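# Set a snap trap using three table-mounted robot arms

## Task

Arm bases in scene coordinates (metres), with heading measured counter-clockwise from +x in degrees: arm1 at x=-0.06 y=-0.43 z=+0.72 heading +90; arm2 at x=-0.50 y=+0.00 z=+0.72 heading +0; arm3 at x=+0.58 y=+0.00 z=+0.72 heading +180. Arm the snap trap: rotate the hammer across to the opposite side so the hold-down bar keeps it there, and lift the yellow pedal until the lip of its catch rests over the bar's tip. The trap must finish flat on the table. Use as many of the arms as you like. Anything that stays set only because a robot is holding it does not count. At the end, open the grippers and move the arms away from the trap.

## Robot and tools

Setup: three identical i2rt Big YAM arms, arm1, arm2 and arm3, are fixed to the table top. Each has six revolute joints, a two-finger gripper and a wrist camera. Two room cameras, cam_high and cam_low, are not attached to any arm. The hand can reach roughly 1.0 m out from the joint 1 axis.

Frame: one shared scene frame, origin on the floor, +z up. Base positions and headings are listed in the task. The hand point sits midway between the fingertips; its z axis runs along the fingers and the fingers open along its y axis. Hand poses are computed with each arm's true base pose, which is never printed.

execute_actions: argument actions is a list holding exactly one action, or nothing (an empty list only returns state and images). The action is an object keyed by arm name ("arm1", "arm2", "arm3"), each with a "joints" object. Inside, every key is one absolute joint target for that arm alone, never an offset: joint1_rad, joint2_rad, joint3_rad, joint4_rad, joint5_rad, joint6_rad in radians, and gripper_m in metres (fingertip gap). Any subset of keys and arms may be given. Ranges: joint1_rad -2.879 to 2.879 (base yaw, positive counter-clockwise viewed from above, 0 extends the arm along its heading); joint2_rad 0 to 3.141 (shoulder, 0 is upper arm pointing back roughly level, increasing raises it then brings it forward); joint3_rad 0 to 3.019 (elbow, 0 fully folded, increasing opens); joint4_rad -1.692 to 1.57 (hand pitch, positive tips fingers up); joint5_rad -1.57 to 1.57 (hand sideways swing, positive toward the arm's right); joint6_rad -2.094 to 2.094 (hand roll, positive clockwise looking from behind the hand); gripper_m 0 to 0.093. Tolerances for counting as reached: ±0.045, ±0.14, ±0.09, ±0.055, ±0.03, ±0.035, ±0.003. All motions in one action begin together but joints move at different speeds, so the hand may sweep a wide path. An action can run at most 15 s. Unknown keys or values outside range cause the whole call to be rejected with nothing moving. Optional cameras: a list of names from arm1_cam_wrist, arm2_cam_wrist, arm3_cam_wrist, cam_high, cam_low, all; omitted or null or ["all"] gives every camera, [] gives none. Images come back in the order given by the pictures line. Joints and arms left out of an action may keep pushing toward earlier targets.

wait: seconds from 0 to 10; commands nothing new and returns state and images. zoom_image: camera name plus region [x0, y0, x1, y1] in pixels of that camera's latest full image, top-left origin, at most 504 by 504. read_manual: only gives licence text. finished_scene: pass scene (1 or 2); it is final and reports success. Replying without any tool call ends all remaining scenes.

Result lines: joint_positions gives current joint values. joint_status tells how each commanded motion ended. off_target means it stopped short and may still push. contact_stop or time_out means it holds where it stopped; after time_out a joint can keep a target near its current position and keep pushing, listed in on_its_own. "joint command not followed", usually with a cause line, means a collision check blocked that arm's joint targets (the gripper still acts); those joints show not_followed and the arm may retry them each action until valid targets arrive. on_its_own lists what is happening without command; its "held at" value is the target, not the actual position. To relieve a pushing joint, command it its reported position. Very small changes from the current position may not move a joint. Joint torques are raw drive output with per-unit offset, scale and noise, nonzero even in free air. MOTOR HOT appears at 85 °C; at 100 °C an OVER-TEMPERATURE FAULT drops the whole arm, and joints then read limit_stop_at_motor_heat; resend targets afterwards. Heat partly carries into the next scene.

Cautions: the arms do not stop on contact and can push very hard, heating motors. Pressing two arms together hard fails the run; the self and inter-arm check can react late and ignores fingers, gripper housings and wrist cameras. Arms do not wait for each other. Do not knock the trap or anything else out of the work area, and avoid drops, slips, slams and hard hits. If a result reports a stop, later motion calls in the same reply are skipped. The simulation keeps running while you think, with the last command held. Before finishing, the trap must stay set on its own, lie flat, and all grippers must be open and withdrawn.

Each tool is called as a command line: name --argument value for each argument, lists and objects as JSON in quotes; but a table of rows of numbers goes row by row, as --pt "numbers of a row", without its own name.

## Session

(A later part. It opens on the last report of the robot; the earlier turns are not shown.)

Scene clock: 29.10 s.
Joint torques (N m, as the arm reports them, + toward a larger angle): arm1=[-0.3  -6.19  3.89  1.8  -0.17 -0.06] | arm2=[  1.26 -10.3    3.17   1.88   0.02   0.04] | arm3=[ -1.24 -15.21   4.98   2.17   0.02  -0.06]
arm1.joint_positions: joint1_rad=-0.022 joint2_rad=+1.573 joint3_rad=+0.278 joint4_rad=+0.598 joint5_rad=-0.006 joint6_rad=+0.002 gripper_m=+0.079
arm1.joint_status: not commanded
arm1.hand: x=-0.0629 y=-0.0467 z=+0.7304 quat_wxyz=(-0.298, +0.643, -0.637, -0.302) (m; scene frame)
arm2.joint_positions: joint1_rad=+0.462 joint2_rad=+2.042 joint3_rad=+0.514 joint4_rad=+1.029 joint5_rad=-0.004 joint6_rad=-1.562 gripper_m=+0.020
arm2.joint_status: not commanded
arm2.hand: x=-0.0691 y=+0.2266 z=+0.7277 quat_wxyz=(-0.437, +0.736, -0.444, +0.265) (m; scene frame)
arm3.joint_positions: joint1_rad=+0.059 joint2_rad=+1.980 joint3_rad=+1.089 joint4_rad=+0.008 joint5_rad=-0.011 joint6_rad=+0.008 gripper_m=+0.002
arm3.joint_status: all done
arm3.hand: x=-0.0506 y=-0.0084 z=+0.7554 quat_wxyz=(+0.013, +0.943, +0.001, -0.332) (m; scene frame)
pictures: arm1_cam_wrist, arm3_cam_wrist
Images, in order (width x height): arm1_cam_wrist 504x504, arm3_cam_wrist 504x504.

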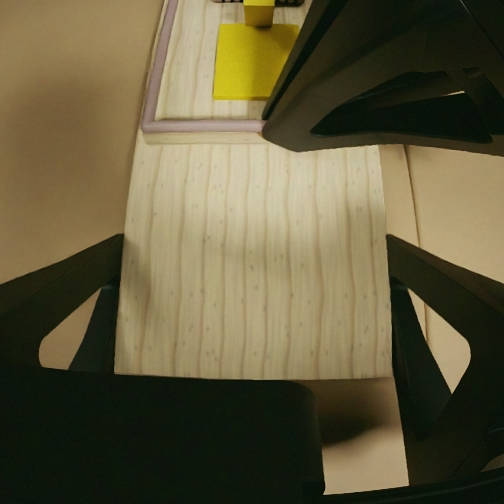

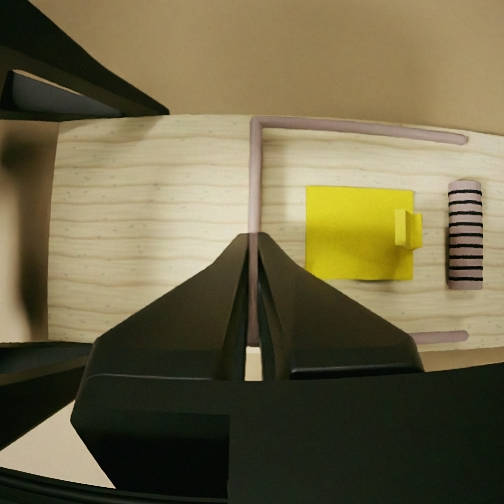

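execute_actions --actions '[{"arm3":{"joints":{"joint1_rad":0.0,"joint2_rad":1.85,"joint3_rad":1.17,"joint4_rad":-0.03}}}]' --cameras '["arm3_cam_wrist","arm1_cam_wrist","cam_low"]'

Scene clock: 30.13 s.
Joint torques (N m, as the arm reports them, + toward a larger angle): arm1=[-0.86 -6.34  2.77  1.45 -0.02  0.01] | arm2=[  0.57 -10.24   3.14   1.89   0.11   0.04] | arm3=[ -4.66 -21.61  11.85   2.84   0.51  -0.08]
arm1.joint_positions: joint1_rad=-0.022 joint2_rad=+1.575 joint3_rad=+0.294 joint4_rad=+0.608 joint5_rad=-0.011 joint6_rad=-0.011 gripper_m=+0.079
arm1.joint_status: not commanded
arm1.hand: x=-0.0639 y=-0.0372 z=+0.7366 quat_wxyz=(-0.306, +0.644, -0.629, -0.309) (m; scene frame)
arm2.joint_positions: joint1_rad=+0.467 joint2_rad=+2.042 joint3_rad=+0.514 joint4_rad=+1.029 joint5_rad=-0.006 joint6_rad=-1.562 gripper_m=+0.020
arm2.joint_status: not commanded
arm2.hand: x=-0.0705 y=+0.2291 z=+0.7277 quat_wxyz=(-0.439, +0.737, -0.442, +0.263) (m; scene frame)
arm3.joint_positions: joint1_rad=+0.031 joint2_rad=+1.910 joint3_rad=+1.101 joint4_rad=-0.058 joint5_rad=-0.024 joint6_rad=+0.009 gripper_m=+0.002
arm3.joint_status: all done
arm3.hand: x=-0.0545 y=+0.0075 z=+0.7925 quat_wxyz=(+0.015, +0.941, -0.010, -0.339) (m; scene frame)
pictures: arm1_cam_wrist, arm3_cam_wrist, cam_low
Images, in order (width x height): arm1_cam_wrist 504x504, arm3_cam_wrist 504x504, cam_low 504x504.

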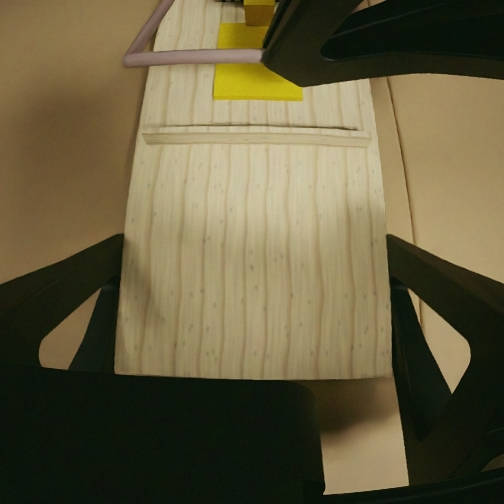

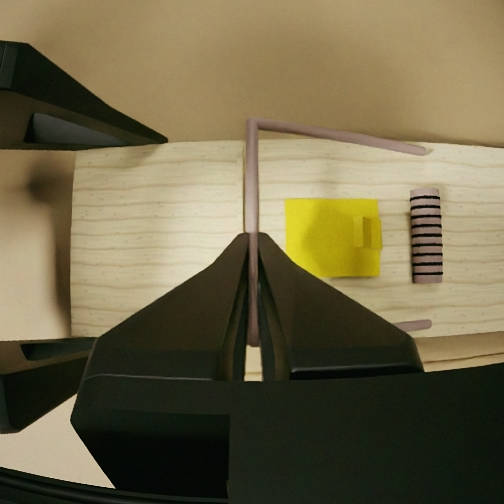

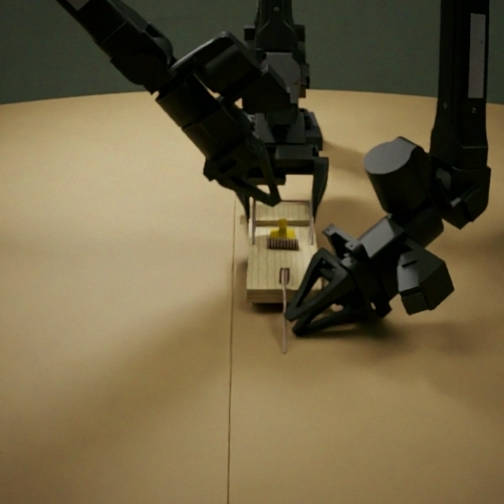

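execute_actions --actions '[{"arm1":{"joints":{"joint2_rad":1.64,"joint3_rad":0.2,"joint4_rad":0.55}},"arm3":{"joints":{"joint1_rad":-0.05,"joint2_rad":1.80,"joint3_rad":1.17,"joint4_rad":-0.11,"joint5_rad":0.0}}}]' --cameras '["arm3_cam_wrist","cam_low"]'

Scene clock: 32.00 s.
Joint torques (N m, as the arm reports them, + toward a larger angle): arm1=[-1.16 -3.41 -2.28 -0.43 -0.13 -0.11] | arm2=[  0.56 -10.18   3.15   1.9    0.11   0.04] | arm3=[ -5.66 -20.69  12.18   1.88   0.93   0.  ]
arm1.joint_positions: joint1_rad=-0.023 joint2_rad=+1.588 joint3_rad=+0.284 joint4_rad=+0.608 joint5_rad=-0.006 joint6_rad=+0.002 gripper_m=+0.079
arm1.joint_status: joint4_rad time_out (moved +0.000 of -0.058); the others done
arm1.on_its_own: joint4_rad reads +0.608 and still pushes toward +0.550 since a time_out
arm1.hand: x=-0.0628 y=-0.0444 z=+0.7286 quat_wxyz=(-0.298, +0.643, -0.637, -0.302) (m; scene frame)
arm2.joint_positions: joint1_rad=+0.467 joint2_rad=+2.042 joint3_rad=+0.514 joint4_rad=+1.029 joint5_rad=-0.006 joint6_rad=-1.562 gripper_m=+0.020
arm2.joint_status: not commanded
arm2.hand: x=-0.0705 y=+0.2291 z=+0.7277 quat_wxyz=(-0.439, +0.737, -0.442, +0.263) (m; scene frame)
arm3.joint_positions: joint1_rad=-0.009 joint2_rad=+1.853 joint3_rad=+1.101 joint4_rad=-0.114 joint5_rad=-0.023 joint6_rad=+0.001 gripper_m=+0.002
arm3.joint_status: all done
arm3.hand: x=-0.0500 y=+0.0329 z=+0.8178 quat_wxyz=(+0.006, +0.940, -0.025, -0.339) (m; scene frame)
pictures: arm3_cam_wrist, cam_low
Images, in order (width x height): arm3_cam_wrist 504x504, cam_low 504x504.

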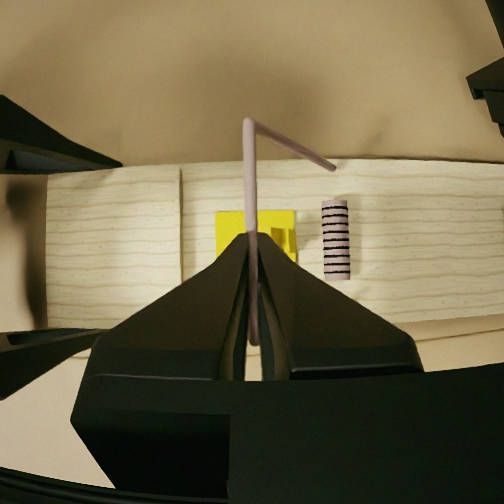

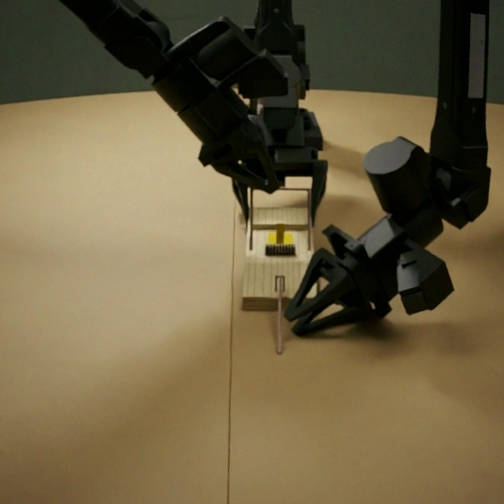

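execute_actions --actions '[{"arm3":{"joints":{"joint1_rad":-0.19,"joint2_rad":1.83,"joint3_rad":1.15,"joint4_rad":-0.14,"joint6_rad":-0.12}}}]' --cameras '["arm3_cam_wrist","cam_low"]'

Scene clock: 34.00 s.
Joint torques (N m, as the arm reports them, + toward a larger angle): arm1=[-0.74 -4.5  -2.11 -0.63 -0.41 -0.09] | arm2=[  0.49 -10.32   3.24   1.9    0.1    0.04] | arm3=[ -8.73 -17.6   10.4    1.7    1.74  -0.1 ]
arm1.joint_positions: joint1_rad=-0.029 joint2_rad=+1.589 joint3_rad=+0.284 joint4_rad=+0.608 joint5_rad=+0.000 joint6_rad=+0.008 gripper_m=+0.079
arm1.joint_status: not commanded
arm1.on_its_own: joint4_rad reads +0.608 and still pushes toward +0.550 since a time_out
arm1.hand: x=-0.0594 y=-0.0444 z=+0.7285 quat_wxyz=(-0.300, +0.638, -0.642, -0.300) (m; scene frame)
arm2.joint_positions: joint1_rad=+0.467 joint2_rad=+2.042 joint3_rad=+0.514 joint4_rad=+1.029 joint5_rad=-0.006 joint6_rad=-1.562 gripper_m=+0.020
arm2.joint_status: not commanded
arm2.hand: x=-0.0705 y=+0.2291 z=+0.7277 quat_wxyz=(-0.439, +0.737, -0.442, +0.263) (m; scene frame)
arm3.joint_positions: joint1_rad=-0.116 joint2_rad=+1.839 joint3_rad=+1.105 joint4_rad=-0.140 joint5_rad=-0.044 joint6_rad=-0.108 gripper_m=+0.002
arm3.joint_status: joint1_rad time_out (moved -0.107 of -0.181); the others done
arm3.on_its_own: joint1_rad reads -0.116 and still pushes toward -0.190 since a time_out
arm3.hand: x=-0.0422 y=+0.0963 z=+0.8241 quat_wxyz=(-0.021, +0.942, -0.021, -0.336) (m; scene frame)
pictures: arm3_cam_wrist, cam_low
Images, in order (width x height): arm3_cam_wrist 504x504, cam_low 504x504.

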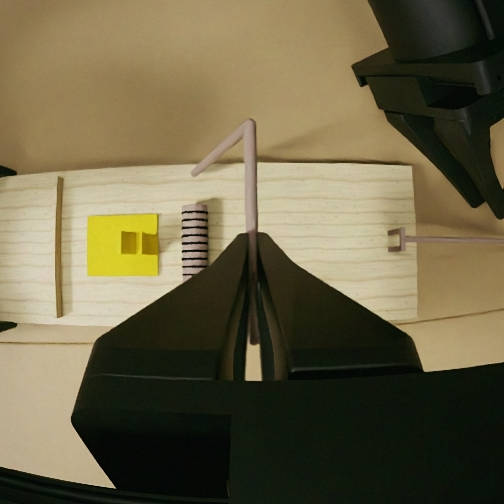

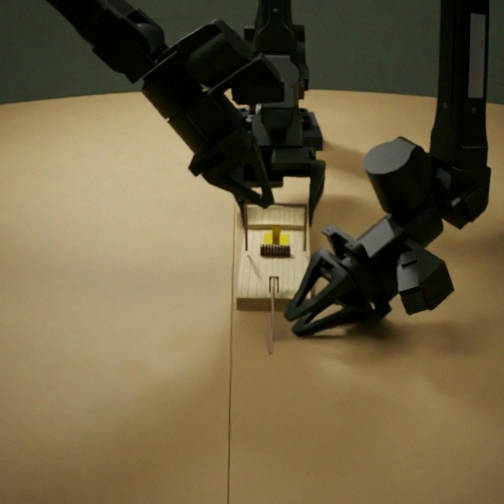

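execute_actions --actions '[{"arm3":{"joints":{"joint1_rad":-0.215,"joint2_rad":1.99,"joint3_rad":1.11,"joint6_rad":-0.17}}}]' --cameras '["arm3_cam_wrist"]'

execute_actions --actions '[{"arm1":{"joints":{"joint3_rad":0.27,"joint4_rad":0.59}},"arm3":{"joints":{"joint1_rad":-0.2,"joint2_rad":2.12,"joint3_rad":1.07,"joint4_rad":-0.07,"joint6_rad":-0.19}}}]' --cameras '["arm3_cam_wrist","cam_low","cam_high"]'

Scene clock: 36.13 s.
Joint torques (N m, as the arm reports them, + toward a larger angle): arm1=[-0.09 -3.84 -2.01 -0.87 -0.36 -0.07] | arm2=[  0.58 -10.04   3.18   1.87   0.1    0.04] | arm3=[ -6.58 -11.6    5.92   0.71   1.14  -0.03]
arm1.joint_positions: joint1_rad=-0.029 joint2_rad=+1.589 joint3_rad=+0.284 joint4_rad=+0.608 joint5_rad=-0.001 joint6_rad=+0.007 gripper_m=+0.079
arm1.joint_status: not commanded
arm1.on_its_own: joint4_rad reads +0.608 and still pushes toward +0.550 since a time_out
arm1.hand: x=-0.0595 y=-0.0444 z=+0.7285 quat_wxyz=(-0.300, +0.639, -0.642, -0.300) (m; scene frame)
arm2.joint_positions: joint1_rad=+0.467 joint2_rad=+2.042 joint3_rad=+0.514 joint4_rad=+1.029 joint5_rad=-0.006 joint6_rad=-1.562 gripper_m=+0.020
arm2.joint_status: not commanded
arm2.hand: x=-0.0705 y=+0.2291 z=+0.7277 quat_wxyz=(-0.439, +0.737, -0.442, +0.263) (m; scene frame)
arm3.joint_positions: joint1_rad=-0.164 joint2_rad=+1.905 joint3_rad=+1.120 joint4_rad=-0.117 joint5_rad=-0.028 joint6_rad=-0.164 gripper_m=+0.002
arm3.joint_status: joint1_rad time_out (moved -0.048 of -0.099); the others done
arm3.on_its_own: joint1_rad reads -0.164 and still pushes toward -0.215 since a time_out
arm3.hand: x=-0.0394 y=+0.1291 z=+0.7931 quat_wxyz=(-0.043, +0.947, -0.020, -0.319) (m; scene frame)
pictures: arm3_cam_wrist
Images, in order (width x height): arm3_cam_wrist 504x504.

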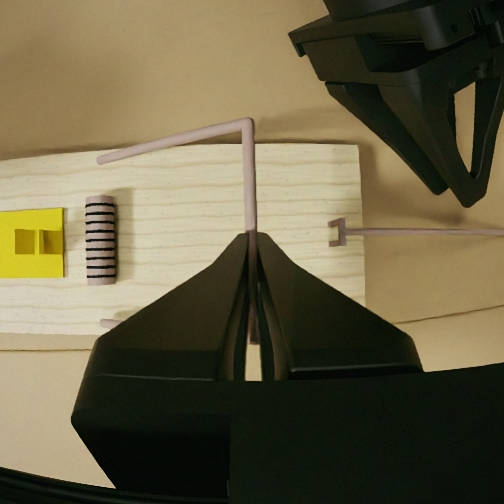

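not run: a stop came earlier in this reply.

execute_actions --actions '[{"arm1":{"joints":{"joint3_rad":0.27,"joint4_rad":0.59}},"arm3":{"joints":{"joint1_rad":-0.2,"joint2_rad":2.11,"joint3_rad":1.06,"joint4_rad":-0.07,"joint6_rad":-0.19}}}]' --cameras '["arm3_cam_wrist","cam_low","cam_high"]'

Scene clock: 36.93 s.
Joint torques (N m, as the arm reports them, + toward a larger angle): arm1=[-0.63 -5.08  2.71  0.73 -0.44 -0.19] | arm2=[  0.52 -10.08   3.12   1.86   0.11   0.06] | arm3=[-3.91 -9.59  2.22 -0.35  0.43  0.04]
arm1.joint_positions: joint1_rad=-0.029 joint2_rad=+1.590 joint3_rad=+0.286 joint4_rad=+0.614 joint5_rad=+0.002 joint6_rad=+0.010 gripper_m=+0.079
arm1.joint_status: all done
arm1.hand: x=-0.0591 y=-0.0428 z=+0.7296 quat_wxyz=(-0.302, +0.637, -0.642, -0.302) (m; scene frame)
arm2.joint_positions: joint1_rad=+0.467 joint2_rad=+2.042 joint3_rad=+0.514 joint4_rad=+1.029 joint5_rad=-0.006 joint6_rad=-1.562 gripper_m=+0.020
arm2.joint_status: not commanded
arm2.hand: x=-0.0705 y=+0.2291 z=+0.7277 quat_wxyz=(-0.439, +0.737, -0.442, +0.263) (m; scene frame)
arm3.joint_positions: joint1_rad=-0.178 joint2_rad=+1.992 joint3_rad=+1.110 joint4_rad=-0.021 joint5_rad=-0.010 joint6_rad=-0.191 gripper_m=+0.002
arm3.joint_status: all done
arm3.hand: x=-0.0374 y=+0.1407 z=+0.7506 quat_wxyz=(-0.058, +0.947, -0.017, -0.316) (m; scene frame)
pictures: arm3_cam_wrist, cam_high, cam_low
Images, in order (width x height): arm3_cam_wrist 504x504, cam_high 504x504, cam_low 504x504.

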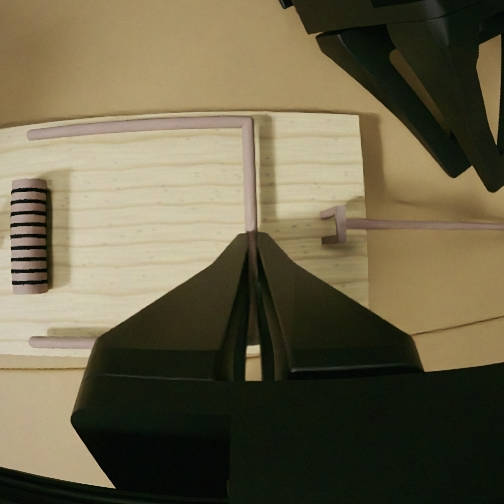

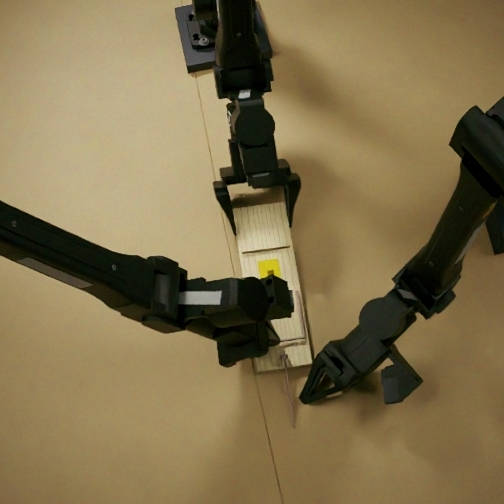

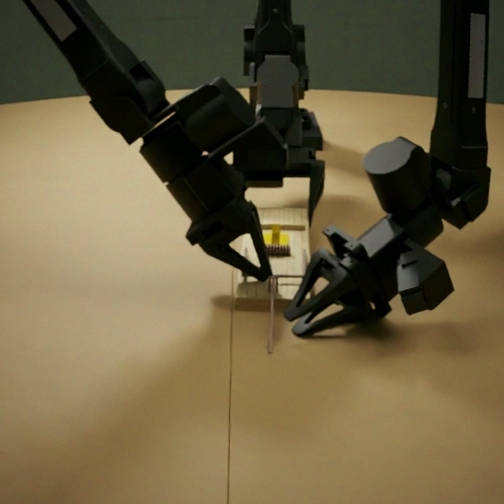

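execute_actions --actions '[{"arm3":{"joints":{"gripper_m":0.016}}}]' --cameras '["arm3_cam_wrist"]'

execute_actions --actions '[{"arm3":{"joints":{"joint2_rad":2.07,"joint3_rad":1.0}},"arm2":{"joints":{"joint3_rad":0.59,"joint4_rad":0.96}}}]' --cameras '["arm3_cam_wrist","cam_low","arm2_cam_wrist"]'

Scene clock: 37.53 s.
Joint torques (N m, as the arm reports them, + toward a larger angle): arm1=[-0.54 -3.84  2.61  0.49 -0.42 -0.12] | arm2=[  0.46 -10.07   3.16   1.96   0.1    0.02] | arm3=[-3.38 -9.67  2.09 -0.34  0.24  0.02]
arm1.joint_positions: joint1_rad=-0.029 joint2_rad=+1.590 joint3_rad=+0.286 joint4_rad=+0.614 joint5_rad=+0.002 joint6_rad=+0.010 gripper_m=+0.079
arm1.joint_status: not commanded
arm1.hand: x=-0.0591 y=-0.0428 z=+0.7296 quat_wxyz=(-0.302, +0.637, -0.642, -0.302) (m; scene frame)
arm2.joint_positions: joint1_rad=+0.467 joint2_rad=+2.042 joint3_rad=+0.514 joint4_rad=+1.029 joint5_rad=-0.006 joint6_rad=-1.562 gripper_m=+0.020
arm2.joint_status: not commanded
arm2.hand: x=-0.0705 y=+0.2291 z=+0.7277 quat_wxyz=(-0.439, +0.737, -0.442, +0.263) (m; scene frame)
arm3.joint_positions: joint1_rad=-0.183 joint2_rad=+1.992 joint3_rad=+1.113 joint4_rad=-0.021 joint5_rad=-0.005 joint6_rad=-0.189 gripper_m=+0.016
arm3.joint_status: all done
arm3.hand: x=-0.0377 y=+0.1451 z=+0.7516 quat_wxyz=(-0.061, +0.946, -0.021, -0.317) (m; scene frame)
pictures: arm3_cam_wrist
Images, in order (width x height): arm3_cam_wrist 504x504.

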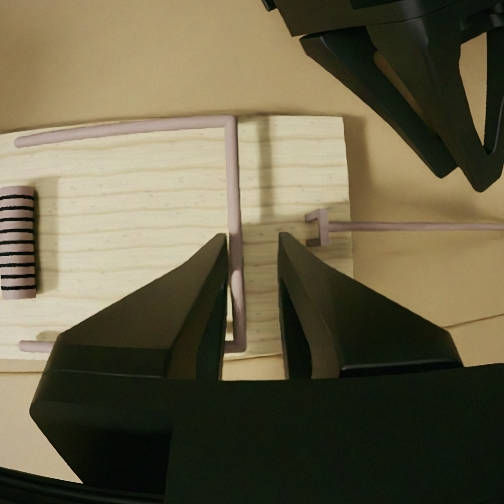

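Scene clock: 38.30 s.
Joint torques (N m, as the arm reports them, + toward a larger angle): arm1=[ 0.26 -4.18  2.47  0.83 -0.89 -0.25] | arm2=[  0.69 -11.49   3.69   2.02   0.1    0.05] | arm3=[ -3.32 -10.82  -0.13  -0.62   0.24   0.01]
arm1.joint_positions: joint1_rad=-0.036 joint2_rad=+1.590 joint3_rad=+0.286 joint4_rad=+0.614 joint5_rad=+0.015 joint6_rad=+0.021 gripper_m=+0.079
arm1.joint_status: not commanded
arm1.hand: x=-0.0539 y=-0.0428 z=+0.7296 quat_wxyz=(-0.306, +0.628, -0.650, -0.298) (m; scene frame)
arm2.joint_positions: joint1_rad=+0.467 joint2_rad=+2.042 joint3_rad=+0.575 joint4_rad=+0.969 joint5_rad=-0.006 joint6_rad=-1.562 gripper_m=+0.020
arm2.joint_status: all done
arm2.hand: x=-0.0502 y=+0.2399 z=+0.7295 quat_wxyz=(-0.439, +0.737, -0.442, +0.263) (m; scene frame)
arm3.joint_positions: joint1_rad=-0.185 joint2_rad=+1.971 joint3_rad=+1.081 joint4_rad=-0.015 joint5_rad=-0.005 joint6_rad=-0.188 gripper_m=+0.016
arm3.joint_status: all done
arm3.hand: x=-0.0268 y=+0.1433 z=+0.7529 quat_wxyz=(-0.061, +0.947, -0.022, -0.315) (m; scene frame)
pictures: arm2_cam_wrist, arm3_cam_wrist, cam_low
Images, in order (width x height): arm2_cam_wrist 504x504, arm3_cam_wrist 504x504, cam_low 504x504.

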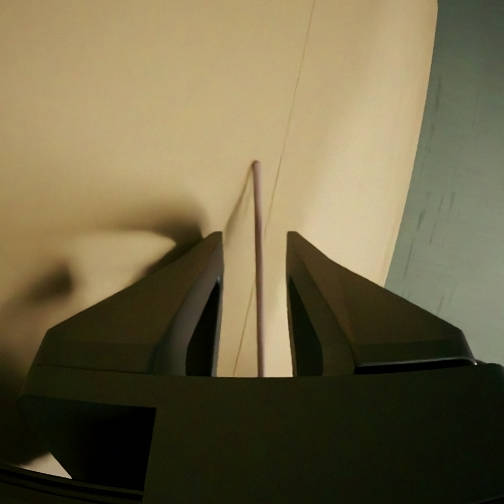

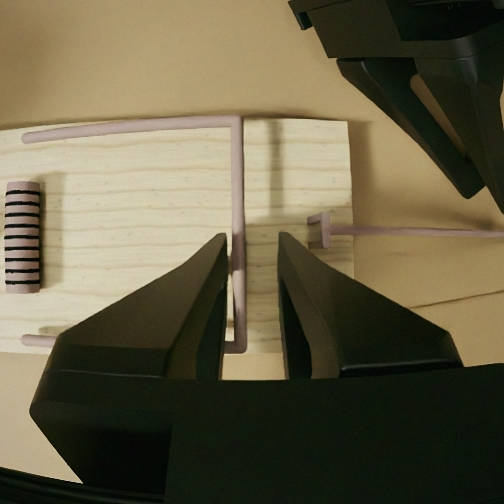

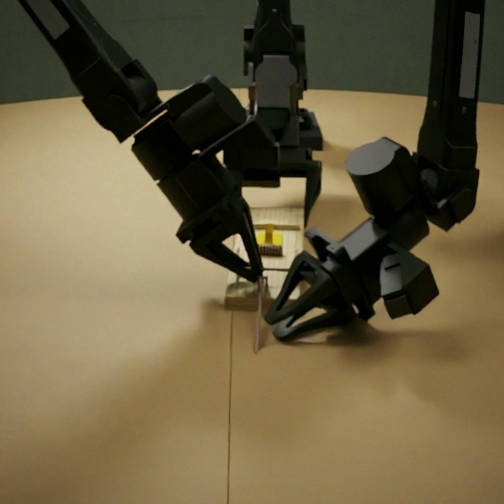

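execute_actions --actions '[{"arm1":{"joints":{"joint1_rad":0.0,"joint5_rad":-0.02}},"arm3":{"joints":{"joint1_rad":-0.17,"joint2_rad":2.06,"joint3_rad":0.95,"joint4_rad":0.12}}}]' --cameras '["arm3_cam_wrist"]'

execute_actions --actions '[{"arm3":{"joints":{"joint2_rad":2.07,"joint3_rad":0.88,"joint4_rad":0.30,"joint6_rad":-0.1}}}]' --cameras '["arm3_cam_wrist","cam_low"]'

Scene clock: 40.07 s.
Joint torques (N m, as the arm reports them, + toward a larger angle): arm1=[ 2.54 -4.77  2.63  0.78 -1.26 -0.23] | arm2=[  0.5  -10.65   3.65   1.85   0.11   0.05] | arm3=[ -0.74 -10.17   1.2    0.08   0.15   0.01]
arm1.joint_positions: joint1_rad=-0.036 joint2_rad=+1.590 joint3_rad=+0.286 joint4_rad=+0.614 joint5_rad=+0.016 joint6_rad=+0.023 gripper_m=+0.079
arm1.joint_status: joint5_rad time_out (moved +0.001 of -0.035); the others done
arm1.on_its_own: joint5_rad reads +0.016 and still pushes toward -0.020 since a time_out
arm1.hand: x=-0.0537 y=-0.0428 z=+0.7296 quat_wxyz=(-0.306, +0.628, -0.651, -0.298) (m; scene frame)
arm2.joint_positions: joint1_rad=+0.467 joint2_rad=+2.042 joint3_rad=+0.575 joint4_rad=+0.969 joint5_rad=-0.006 joint6_rad=-1.562 gripper_m=+0.020
arm2.joint_status: not commanded
arm2.hand: x=-0.0502 y=+0.2399 z=+0.7295 quat_wxyz=(-0.439, +0.737, -0.442, +0.263) (m; scene frame)
arm3.joint_positions: joint1_rad=-0.182 joint2_rad=+1.960 joint3_rad=+1.010 joint4_rad=+0.162 joint5_rad=-0.003 joint6_rad=-0.188 gripper_m=+0.016
arm3.joint_status: all done
arm3.hand: x=-0.0268 y=+0.1423 z=+0.7599 quat_wxyz=(-0.073, +0.927, -0.021, -0.368) (m; scene frame)
pictures: arm3_cam_wrist
Images, in order (width x height): arm3_cam_wrist 504x504.

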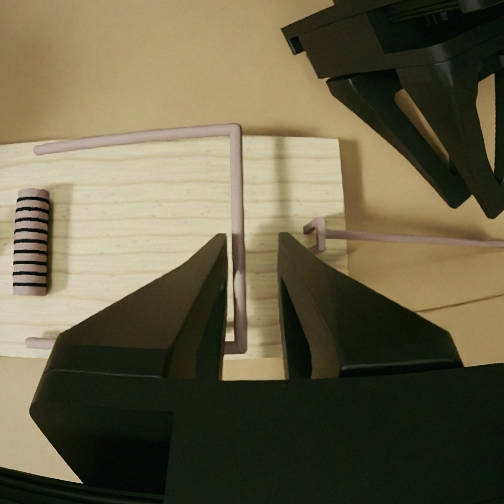

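not run: a stop came earlier in this reply.

execute_actions --actions '[{"arm3":{"joints":{"joint2_rad":2.09,"joint3_rad":0.87,"joint4_rad":0.30,"joint6_rad":-0.1}}}]' --cameras '["arm3_cam_wrist"]'

execute_actions --actions '[{"arm3":{"joints":{"joint2_rad":2.12,"joint3_rad":0.81,"joint4_rad":0.48,"joint6_rad":-0.05}}}]' --cameras '["arm3_cam_wrist","cam_low"]'

Scene clock: 41.13 s.
Joint torques (N m, as the arm reports them, + toward a larger angle): arm1=[ 3.17 -4.68  2.79  0.76 -1.35 -0.26] | arm2=[  0.84 -10.8    3.64   1.9    0.09   0.04] | arm3=[-1.1  -8.12  0.   -0.29  0.13  0.  ]
arm1.joint_positions: joint1_rad=-0.036 joint2_rad=+1.590 joint3_rad=+0.286 joint4_rad=+0.614 joint5_rad=+0.016 joint6_rad=+0.023 gripper_m=+0.079
arm1.joint_status: not commanded
arm1.on_its_own: joint5_rad reads +0.016 and still pushes toward -0.020 since a time_out
arm1.hand: x=-0.0537 y=-0.0428 z=+0.7296 quat_wxyz=(-0.306, +0.628, -0.651, -0.298) (m; scene frame)
arm2.joint_positions: joint1_rad=+0.467 joint2_rad=+2.042 joint3_rad=+0.575 joint4_rad=+0.969 joint5_rad=-0.006 joint6_rad=-1.562 gripper_m=+0.020
arm2.joint_status: not commanded
arm2.hand: x=-0.0502 y=+0.2399 z=+0.7295 quat_wxyz=(-0.439, +0.737, -0.442, +0.263) (m; scene frame)
arm3.joint_positions: joint1_rad=-0.178 joint2_rad=+1.967 joint3_rad=+0.941 joint4_rad=+0.355 joint5_rad=-0.002 joint6_rad=-0.101 gripper_m=+0.016
arm3.joint_status: all done
arm3.hand: x=-0.0247 y=+0.1393 z=+0.7640 quat_wxyz=(-0.065, +0.902, -0.058, -0.423) (m; scene frame)
pictures: arm3_cam_wrist
Images, in order (width x height): arm3_cam_wrist 504x504.

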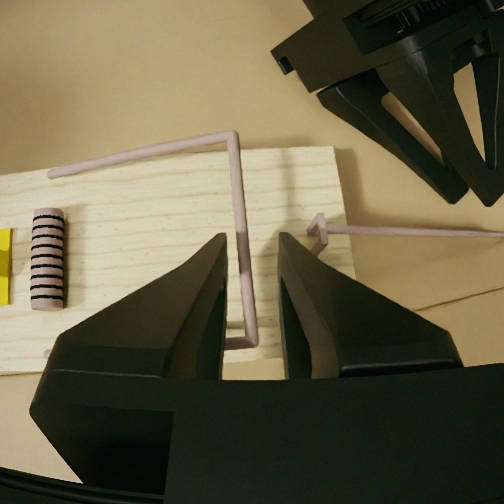

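Scene clock: 42.00 s.
Joint torques (N m, as the arm reports them, + toward a larger angle): arm1=[ 2.98 -3.72  2.79  0.82 -1.33 -0.22] | arm2=[  0.58 -10.97   3.63   1.95   0.1    0.03] | arm3=[-1.39 -7.7  -0.68 -0.45  0.11  0.01]
arm1.joint_positions: joint1_rad=-0.036 joint2_rad=+1.590 joint3_rad=+0.286 joint4_rad=+0.614 joint5_rad=+0.016 joint6_rad=+0.023 gripper_m=+0.079
arm1.joint_status: not commanded
arm1.on_its_own: joint5_rad reads +0.016 and still pushes toward -0.020 since a time_out
arm1.hand: x=-0.0537 y=-0.0428 z=+0.7296 quat_wxyz=(-0.306, +0.628, -0.651, -0.298) (m; scene frame)
arm2.joint_positions: joint1_rad=+0.467 joint2_rad=+2.042 joint3_rad=+0.575 joint4_rad=+0.969 joint5_rad=-0.006 joint6_rad=-1.562 gripper_m=+0.020
arm2.joint_status: not commanded
arm2.hand: x=-0.0502 y=+0.2399 z=+0.7295 quat_wxyz=(-0.439, +0.737, -0.442, +0.263) (m; scene frame)
arm3.joint_positions: joint1_rad=-0.175 joint2_rad=+1.996 joint3_rad=+0.882 joint4_rad=+0.540 joint5_rad=-0.001 joint6_rad=-0.047 gripper_m=+0.016
arm3.joint_status: joint4_rad off_target (ended at +0.540, target +0.480); the others done
arm3.hand: x=-0.0190 y=+0.1362 z=+0.7613 quat_wxyz=(-0.060, +0.878, -0.079, -0.468) (m; scene frame)
pictures: arm3_cam_wrist, cam_low
Images, in order (width x height): arm3_cam_wrist 504x504, cam_low 504x504.

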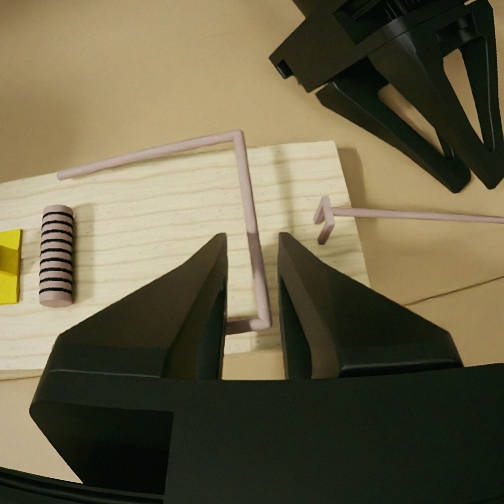

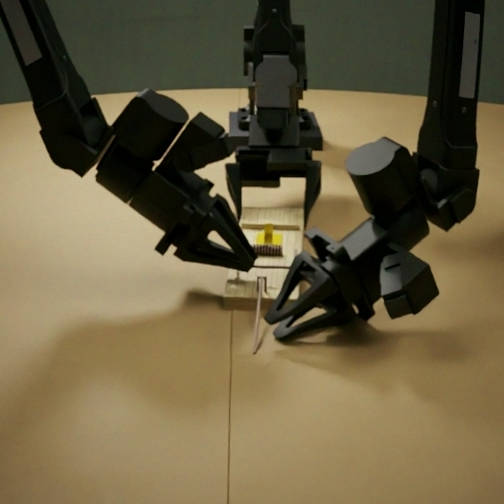

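execute_actions --actions '[{"arm3":{"joints":{"joint2_rad":2.16,"joint3_rad":0.745,"joint4_rad":0.66}},"arm2":{"joints":{"joint1_rad":0.428,"joint2_rad":2.055,"joint3_rad":0.65,"joint4_rad":0.905}}}]' --cameras '["arm3_cam_wrist","cam_low","arm2_cam_wrist"]'

Scene clock: 44.17 s.
Joint torques (N m, as the arm reports them, + toward a larger angle): arm1=[ 3.15 -4.47  2.6   0.73 -1.43 -0.28] | arm2=[ -0.6  -10.91   4.6    1.82   0.11   0.05] | arm3=[-1.45 -7.13 -1.6  -0.66  0.13 -0.05]
arm1.joint_positions: joint1_rad=-0.036 joint2_rad=+1.590 joint3_rad=+0.286 joint4_rad=+0.614 joint5_rad=+0.018 joint6_rad=+0.025 gripper_m=+0.079
arm1.joint_status: not commanded
arm1.on_its_own: joint5_rad reads +0.018 and still pushes toward -0.020 since a time_out
arm1.hand: x=-0.0533 y=-0.0428 z=+0.7296 quat_wxyz=(-0.307, +0.627, -0.652, -0.298) (m; scene frame)
arm2.joint_positions: joint1_rad=+0.438 joint2_rad=+2.047 joint3_rad=+0.628 joint4_rad=+0.917 joint5_rad=-0.006 joint6_rad=-1.563 gripper_m=+0.020
arm2.joint_status: all done
arm2.hand: x=-0.0259 y=+0.2355 z=+0.7301 quat_wxyz=(-0.434, +0.732, -0.452, +0.269) (m; scene frame)
arm3.joint_positions: joint1_rad=-0.174 joint2_rad=+2.033 joint3_rad=+0.820 joint4_rad=+0.727 joint5_rad=-0.002 joint6_rad=-0.044 gripper_m=+0.016
arm3.joint_status: joint4_rad time_out (moved +0.188 of +0.120); the others done
arm3.on_its_own: joint4_rad reads +0.727 and still pushes toward +0.660 since a time_out
arm3.hand: x=-0.0077 y=+0.1330 z=+0.7574 quat_wxyz=(-0.064, +0.856, -0.078, -0.507) (m; scene frame)
pictures: arm2_cam_wrist, arm3_cam_wrist, cam_low
Images, in order (width x height): arm2_cam_wrist 504x504, arm3_cam_wrist 504x504, cam_low 504x504.

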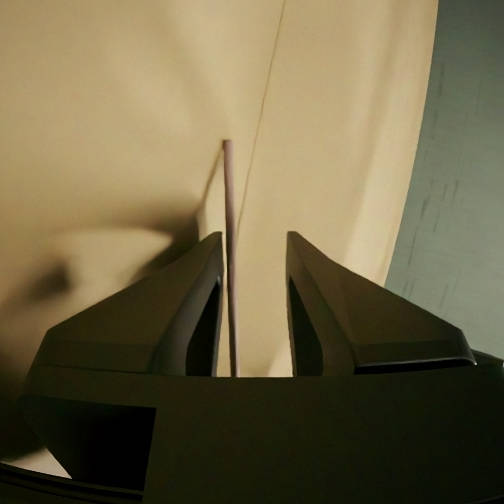

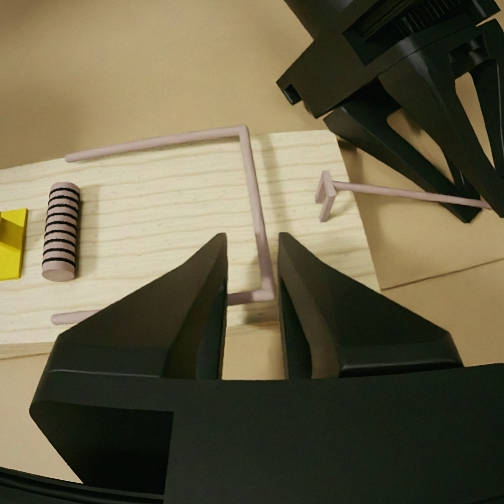

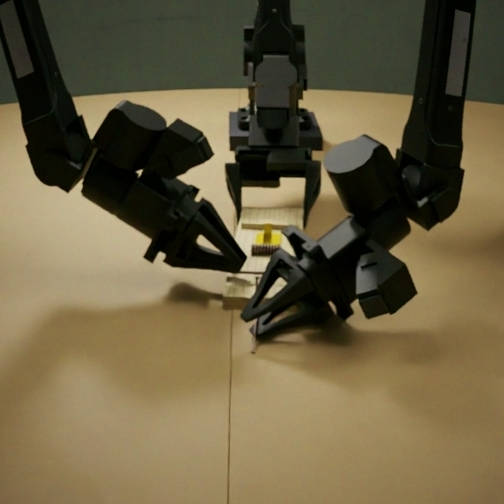

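execute_actions --actions '[{"arm1":{"joints":{"joint1_rad":-0.036,"joint5_rad":0.01,"joint2_rad":1.58,"gripper_m":0.093}},"arm2":{"joints":{"joint1_rad":0.40,"joint3_rad":0.61,"joint4_rad":1.2,"joint6_rad":-0.8,"gripper_m":0.03}}}]' --cameras '["arm2_cam_wrist"]'

execute_actions --actions '[{"arm1":{"joints":{"joint1_rad":-0.07,"joint2_rad":1.4,"joint3_rad":0.6,"joint4_rad":0.2,"joint5_rad":-0.01,"joint6_rad":0}},"arm2":{"joints":{"joint1_rad":0.29,"joint3_rad":0.52,"joint4_rad":1.33,"joint6_rad":-0.1}}}]' --cameras '["arm2_cam_wrist","cam_low","cam_high"]'

Scene clock: 46.30 s.
Joint torques (N m, as the arm reports them, + toward a larger angle): arm1=[-0.68 -8.38  3.21  1.19 -0.05 -0.03] | arm2=[ -0.17 -11.39   2.44   3.28   0.13   0.2 ] | arm3=[-1.5  -7.11 -1.21 -0.67  0.14 -0.04]
arm1.joint_positions: joint1_rad=-0.036 joint2_rad=+1.585 joint3_rad=+0.279 joint4_rad=+0.607 joint5_rad=+0.012 joint6_rad=+0.004 gripper_m=+0.093
arm1.joint_status: all done
arm1.hand: x=-0.0544 y=-0.0466 z=+0.7285 quat_wxyz=(-0.305, +0.635, -0.646, -0.294) (m; scene frame)
arm2.joint_positions: joint1_rad=+0.406 joint2_rad=+2.054 joint3_rad=+0.614 joint4_rad=+1.177 joint5_rad=-0.006 joint6_rad=-0.810 gripper_m=+0.030
arm2.joint_status: all done
arm2.hand: x=-0.0043 y=+0.2271 z=+0.7820 quat_wxyz=(-0.598, +0.465, -0.643, +0.117) (m; scene frame)
arm3.joint_positions: joint1_rad=-0.174 joint2_rad=+2.033 joint3_rad=+0.815 joint4_rad=+0.727 joint5_rad=-0.002 joint6_rad=-0.044 gripper_m=+0.016
arm3.joint_status: not commanded
arm3.on_its_own: joint4_rad reads +0.727 and still pushes toward +0.660 since a time_out
arm3.hand: x=-0.0050 y=+0.1323 z=+0.7554 quat_wxyz=(-0.063, +0.858, -0.078, -0.504) (m; scene frame)
pictures: arm2_cam_wrist
Images, in order (width x height): arm2_cam_wrist 504x504.

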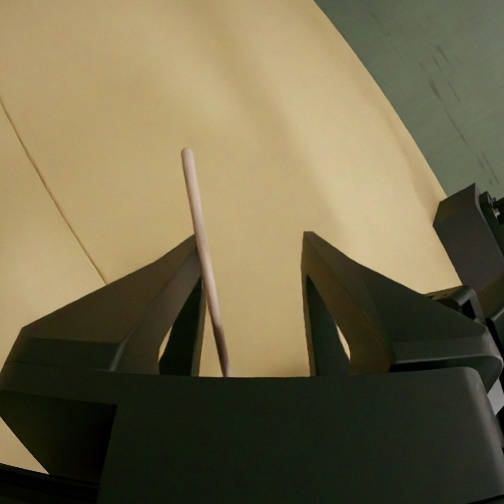

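Scene clock: 47.97 s.
Joint torques (N m, as the arm reports them, + toward a larger angle): arm1=[-1.2  -9.31  8.28  1.   -0.04  0.03] | arm2=[  0.16 -10.46   1.95   3.33   0.18   0.17] | arm3=[-1.6  -7.11 -0.86 -0.67  0.22 -0.05]
arm1.joint_positions: joint1_rad=-0.057 joint2_rad=+1.393 joint3_rad=+0.586 joint4_rad=+0.214 joint5_rad=-0.008 joint6_rad=+0.004 gripper_m=+0.093
arm1.joint_status: all done
arm1.hand: x=-0.0474 y=+0.0594 z=+0.8492 quat_wxyz=(-0.336, +0.616, -0.632, -0.330) (m; scene frame)
arm2.joint_positions: joint1_rad=+0.292 joint2_rad=+2.054 joint3_rad=+0.521 joint4_rad=+1.307 joint5_rad=-0.007 joint6_rad=-0.110 gripper_m=+0.030
arm2.joint_status: all done
arm2.hand: x=-0.0135 y=+0.1592 z=+0.7882 quat_wxyz=(-0.621, +0.170, -0.763, -0.063) (m; scene frame)
arm3.joint_positions: joint1_rad=-0.173 joint2_rad=+2.034 joint3_rad=+0.809 joint4_rad=+0.727 joint5_rad=-0.004 joint6_rad=-0.044 gripper_m=+0.016
arm3.joint_status: not commanded
arm3.on_its_own: joint4_rad reads +0.727 and still pushes toward +0.660 since a time_out
arm3.hand: x=-0.0026 y=+0.1304 z=+0.7530 quat_wxyz=(-0.062, +0.859, -0.077, -0.502) (m; scene frame)
pictures: arm2_cam_wrist, cam_high, cam_low
Images, in order (width x height): arm2_cam_wrist 504x504, cam_high 504x504, cam_low 504x504.

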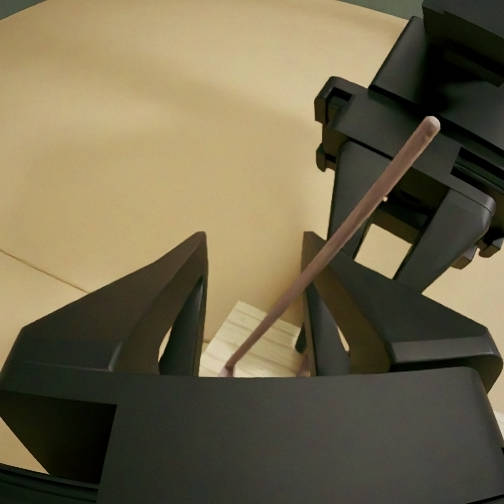

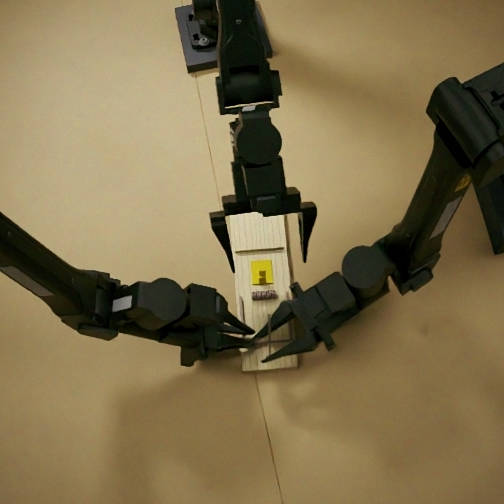

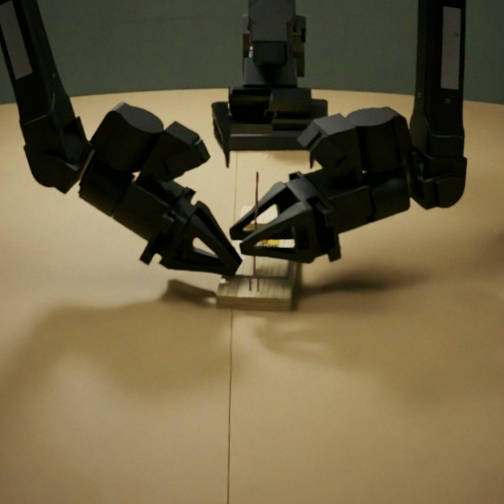

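execute_actions --actions '[{"arm1":{"joints":{"joint2_rad":1.47,"joint3_rad":0.80,"joint4_rad":-0.5,"gripper_m":0}},"arm2":{"joints":{"joint1_rad":0.24,"joint3_rad":0.38,"joint4_rad":1.42}}}]' --cameras '[]'

execute_actions --actions '[{"arm1":{"joints":{"joint2_rad":1.545,"joint3_rad":0.825,"joint4_rad":-0.45}},"arm2":{"joints":{"joint1_rad":0.15,"joint2_rad":1.6,"joint3_rad":0.05,"joint4_rad":1.15}}}]' --cameras '["arm2_cam_wrist","cam_low","arm1_cam_wrist"]'

Scene clock: 49.43 s.
Joint torques (N m, as the arm reports them, + toward a larger angle): arm1=[ -1.38 -11.55   9.     0.66  -0.12   0.02] | arm2=[-0.06 -9.35  0.77  3.21  0.12  0.15] | arm3=[-1.58 -7.11 -0.87 -0.67  0.22 -0.05]
arm1.joint_positions: joint1_rad=-0.057 joint2_rad=+1.470 joint3_rad=+0.777 joint4_rad=-0.487 joint5_rad=-0.008 joint6_rad=+0.004 gripper_m=+0.000
arm1.joint_status: all done
arm1.hand: x=-0.0486 y=+0.0088 z=+0.7901 quat_wxyz=(-0.139, +0.683, -0.704, -0.138) (m; scene frame)
arm2.joint_positions: joint1_rad=+0.243 joint2_rad=+2.054 joint3_rad=+0.379 joint4_rad=+1.397 joint5_rad=-0.006 joint6_rad=-0.109 gripper_m=+0.030
arm2.joint_status: all done
arm2.hand: x=-0.0612 y=+0.1199 z=+0.7778 quat_wxyz=(-0.602, +0.153, -0.782, -0.046) (m; scene frame)
arm3.joint_positions: joint1_rad=-0.173 joint2_rad=+2.034 joint3_rad=+0.809 joint4_rad=+0.727 joint5_rad=-0.004 joint6_rad=-0.044 gripper_m=+0.016
arm3.joint_status: not commanded
arm3.on_its_own: joint4_rad reads +0.727 and still pushes toward +0.660 since a time_out
arm3.hand: x=-0.0026 y=+0.1304 z=+0.7530 quat_wxyz=(-0.062, +0.859, -0.077, -0.502) (m; scene frame)
pictures: none
No camera images: the call's "cameras" was empty. Leave "cameras" out to get every camera's image.

Scene clock: 50.53 s.
Joint torques (N m, as the arm reports them, + toward a larger angle): arm1=[ -1.62 -10.67   9.74   1.66  -0.15   0.03] | arm2=[ 0.28 -5.01  1.88  2.05  0.11  0.15] | arm3=[-1.6  -7.12 -0.86 -0.67  0.22 -0.05]
arm1.joint_positions: joint1_rad=-0.057 joint2_rad=+1.541 joint3_rad=+0.784 joint4_rad=-0.466 joint5_rad=-0.008 joint6_rad=+0.004 gripper_m=+0.000
arm1.joint_status: all done
arm1.hand: x=-0.0485 y=+0.0097 z=+0.7648 quat_wxyz=(-0.123, +0.686, -0.707, -0.123) (m; scene frame)
arm2.joint_positions: joint1_rad=+0.151 joint2_rad=+1.604 joint3_rad=+0.052 joint4_rad=+1.159 joint5_rad=-0.005 joint6_rad=-0.109 gripper_m=+0.030
arm2.joint_status: all done
arm2.hand: x=-0.1688 y=+0.0589 z=+0.8214 quat_wxyz=(-0.557, +0.121, -0.822, -0.016) (m; scene frame)
arm3.joint_positions: joint1_rad=-0.173 joint2_rad=+2.034 joint3_rad=+0.809 joint4_rad=+0.727 joint5_rad=-0.004 joint6_rad=-0.044 gripper_m=+0.016
arm3.joint_status: not commanded
arm3.on_its_own: joint4_rad reads +0.727 and still pushes toward +0.660 since a time_out
arm3.hand: x=-0.0026 y=+0.1304 z=+0.7530 quat_wxyz=(-0.062, +0.859, -0.077, -0.502) (m; scene frame)
pictures: arm1_cam_wrist, arm2_cam_wrist, cam_low
Images, in order (width x height): arm1_cam_wrist 504x504, arm2_cam_wrist 504x504, cam_low 504x504.

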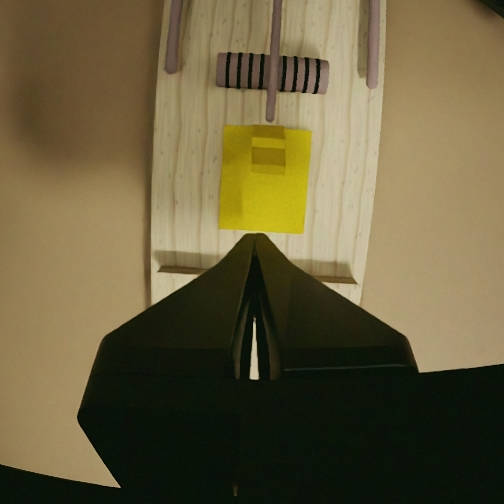

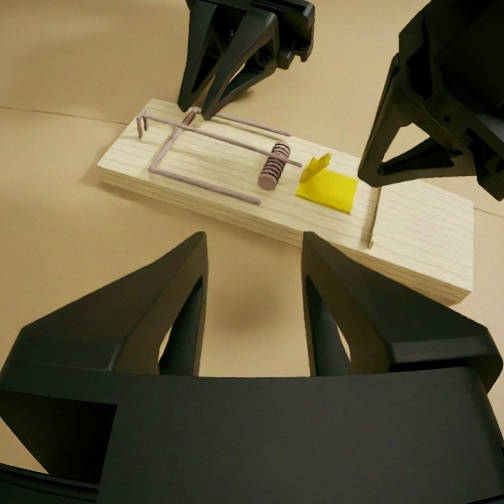

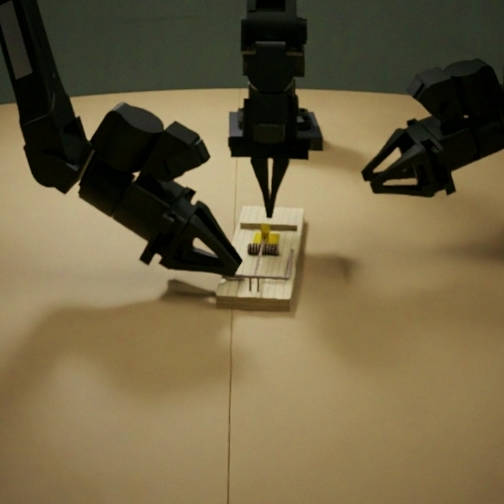

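execute_actions --actions '[{"arm1":{"joints":{"joint1_rad":-0.082,"joint2_rad":1.575,"joint3_rad":0.80,"joint4_rad":-0.35}}}]' --cameras '["arm2_cam_wrist","arm1_cam_wrist"]'

Scene clock: 51.33 s.
Joint torques (N m, as the arm reports them, + toward a larger angle): arm1=[ -1.83 -11.08   8.     1.89  -0.04   0.  ] | arm2=[ 0.51 -5.01  1.7   1.99  0.12  0.15] | arm3=[-1.58 -7.11 -0.86 -0.67  0.22 -0.05]
arm1.joint_positions: joint1_rad=-0.069 joint2_rad=+1.562 joint3_rad=+0.784 joint4_rad=-0.368 joint5_rad=-0.008 joint6_rad=+0.004 gripper_m=+0.000
arm1.joint_status: all done
arm1.hand: x=-0.0427 y=+0.0296 z=+0.7650 quat_wxyz=(-0.151, +0.677, -0.705, -0.149) (m; scene frame)
arm2.joint_positions: joint1_rad=+0.151 joint2_rad=+1.604 joint3_rad=+0.052 joint4_rad=+1.159 joint5_rad=-0.005 joint6_rad=-0.109 gripper_m=+0.030
arm2.joint_status: not commanded
arm2.hand: x=-0.1688 y=+0.0589 z=+0.8214 quat_wxyz=(-0.557, +0.121, -0.822, -0.016) (m; scene frame)
arm3.joint_positions: joint1_rad=-0.173 joint2_rad=+2.034 joint3_rad=+0.809 joint4_rad=+0.727 joint5_rad=-0.004 joint6_rad=-0.044 gripper_m=+0.016
arm3.joint_status: not commanded
arm3.on_its_own: joint4_rad reads +0.727 and still pushes toward +0.660 since a time_out
arm3.hand: x=-0.0026 y=+0.1304 z=+0.7530 quat_wxyz=(-0.062, +0.859, -0.077, -0.502) (m; scene frame)
pictures: arm1_cam_wrist, arm2_cam_wrist
Images, in order (width x height): arm1_cam_wrist 504x504, arm2_cam_wrist 504x504.

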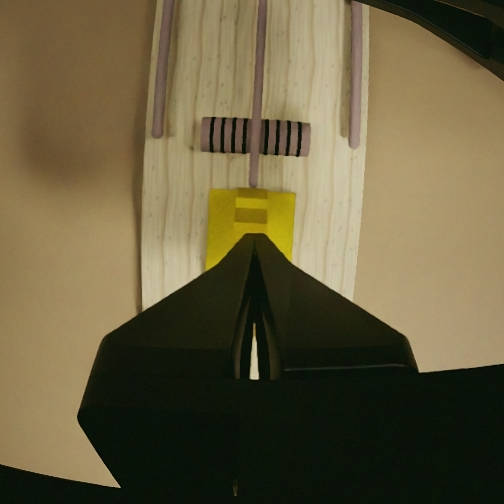

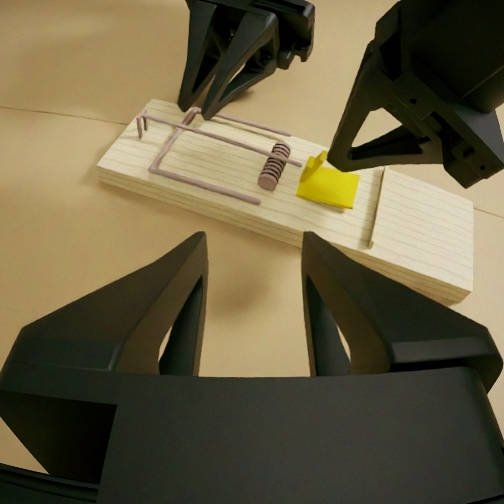

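execute_actions --actions '[{"arm1":{"joints":{"joint2_rad":1.587,"joint4_rad":-0.305}}}]' --cameras '["arm2_cam_wrist","arm1_cam_wrist"]'

Scene clock: 52.03 s.
Joint torques (N m, as the arm reports them, + toward a larger angle): arm1=[ -2.1  -11.42   8.23   1.67  -0.05  -0.02] | arm2=[ 0.38 -5.02  1.65  2.    0.09  0.15] | arm3=[-1.57 -7.13 -0.86 -0.69  0.22 -0.05]
arm1.joint_positions: joint1_rad=-0.069 joint2_rad=+1.571 joint3_rad=+0.784 joint4_rad=-0.324 joint5_rad=-0.008 joint6_rad=+0.004 gripper_m=+0.000
arm1.joint_status: all done
arm1.hand: x=-0.0423 y=+0.0384 z=+0.7656 quat_wxyz=(-0.163, +0.674, -0.702, -0.161) (m; scene frame)
arm2.joint_positions: joint1_rad=+0.151 joint2_rad=+1.604 joint3_rad=+0.052 joint4_rad=+1.159 joint5_rad=-0.005 joint6_rad=-0.109 gripper_m=+0.030
arm2.joint_status: not commanded
arm2.hand: x=-0.1688 y=+0.0589 z=+0.8214 quat_wxyz=(-0.557, +0.121, -0.822, -0.016) (m; scene frame)
arm3.joint_positions: joint1_rad=-0.173 joint2_rad=+2.034 joint3_rad=+0.809 joint4_rad=+0.727 joint5_rad=-0.004 joint6_rad=-0.044 gripper_m=+0.016
arm3.joint_status: not commanded
arm3.on_its_own: joint4_rad reads +0.727 and still pushes toward +0.660 since a time_out
arm3.hand: x=-0.0026 y=+0.1304 z=+0.7530 quat_wxyz=(-0.062, +0.859, -0.077, -0.502) (m; scene frame)
pictures: arm1_cam_wrist, arm2_cam_wrist
Images, in order (width x height): arm1_cam_wrist 504x504, arm2_cam_wrist 504x504.

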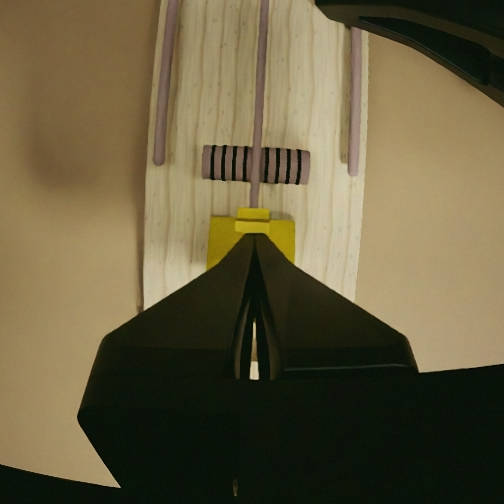

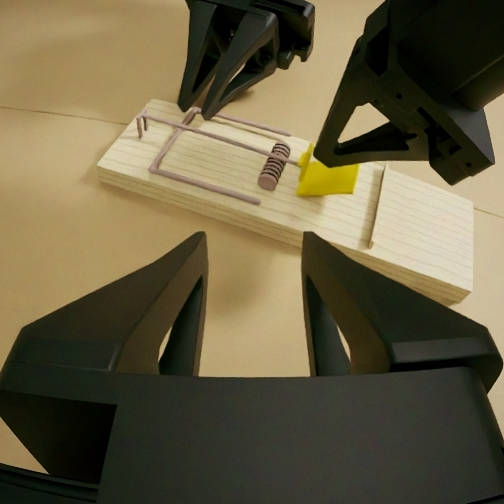

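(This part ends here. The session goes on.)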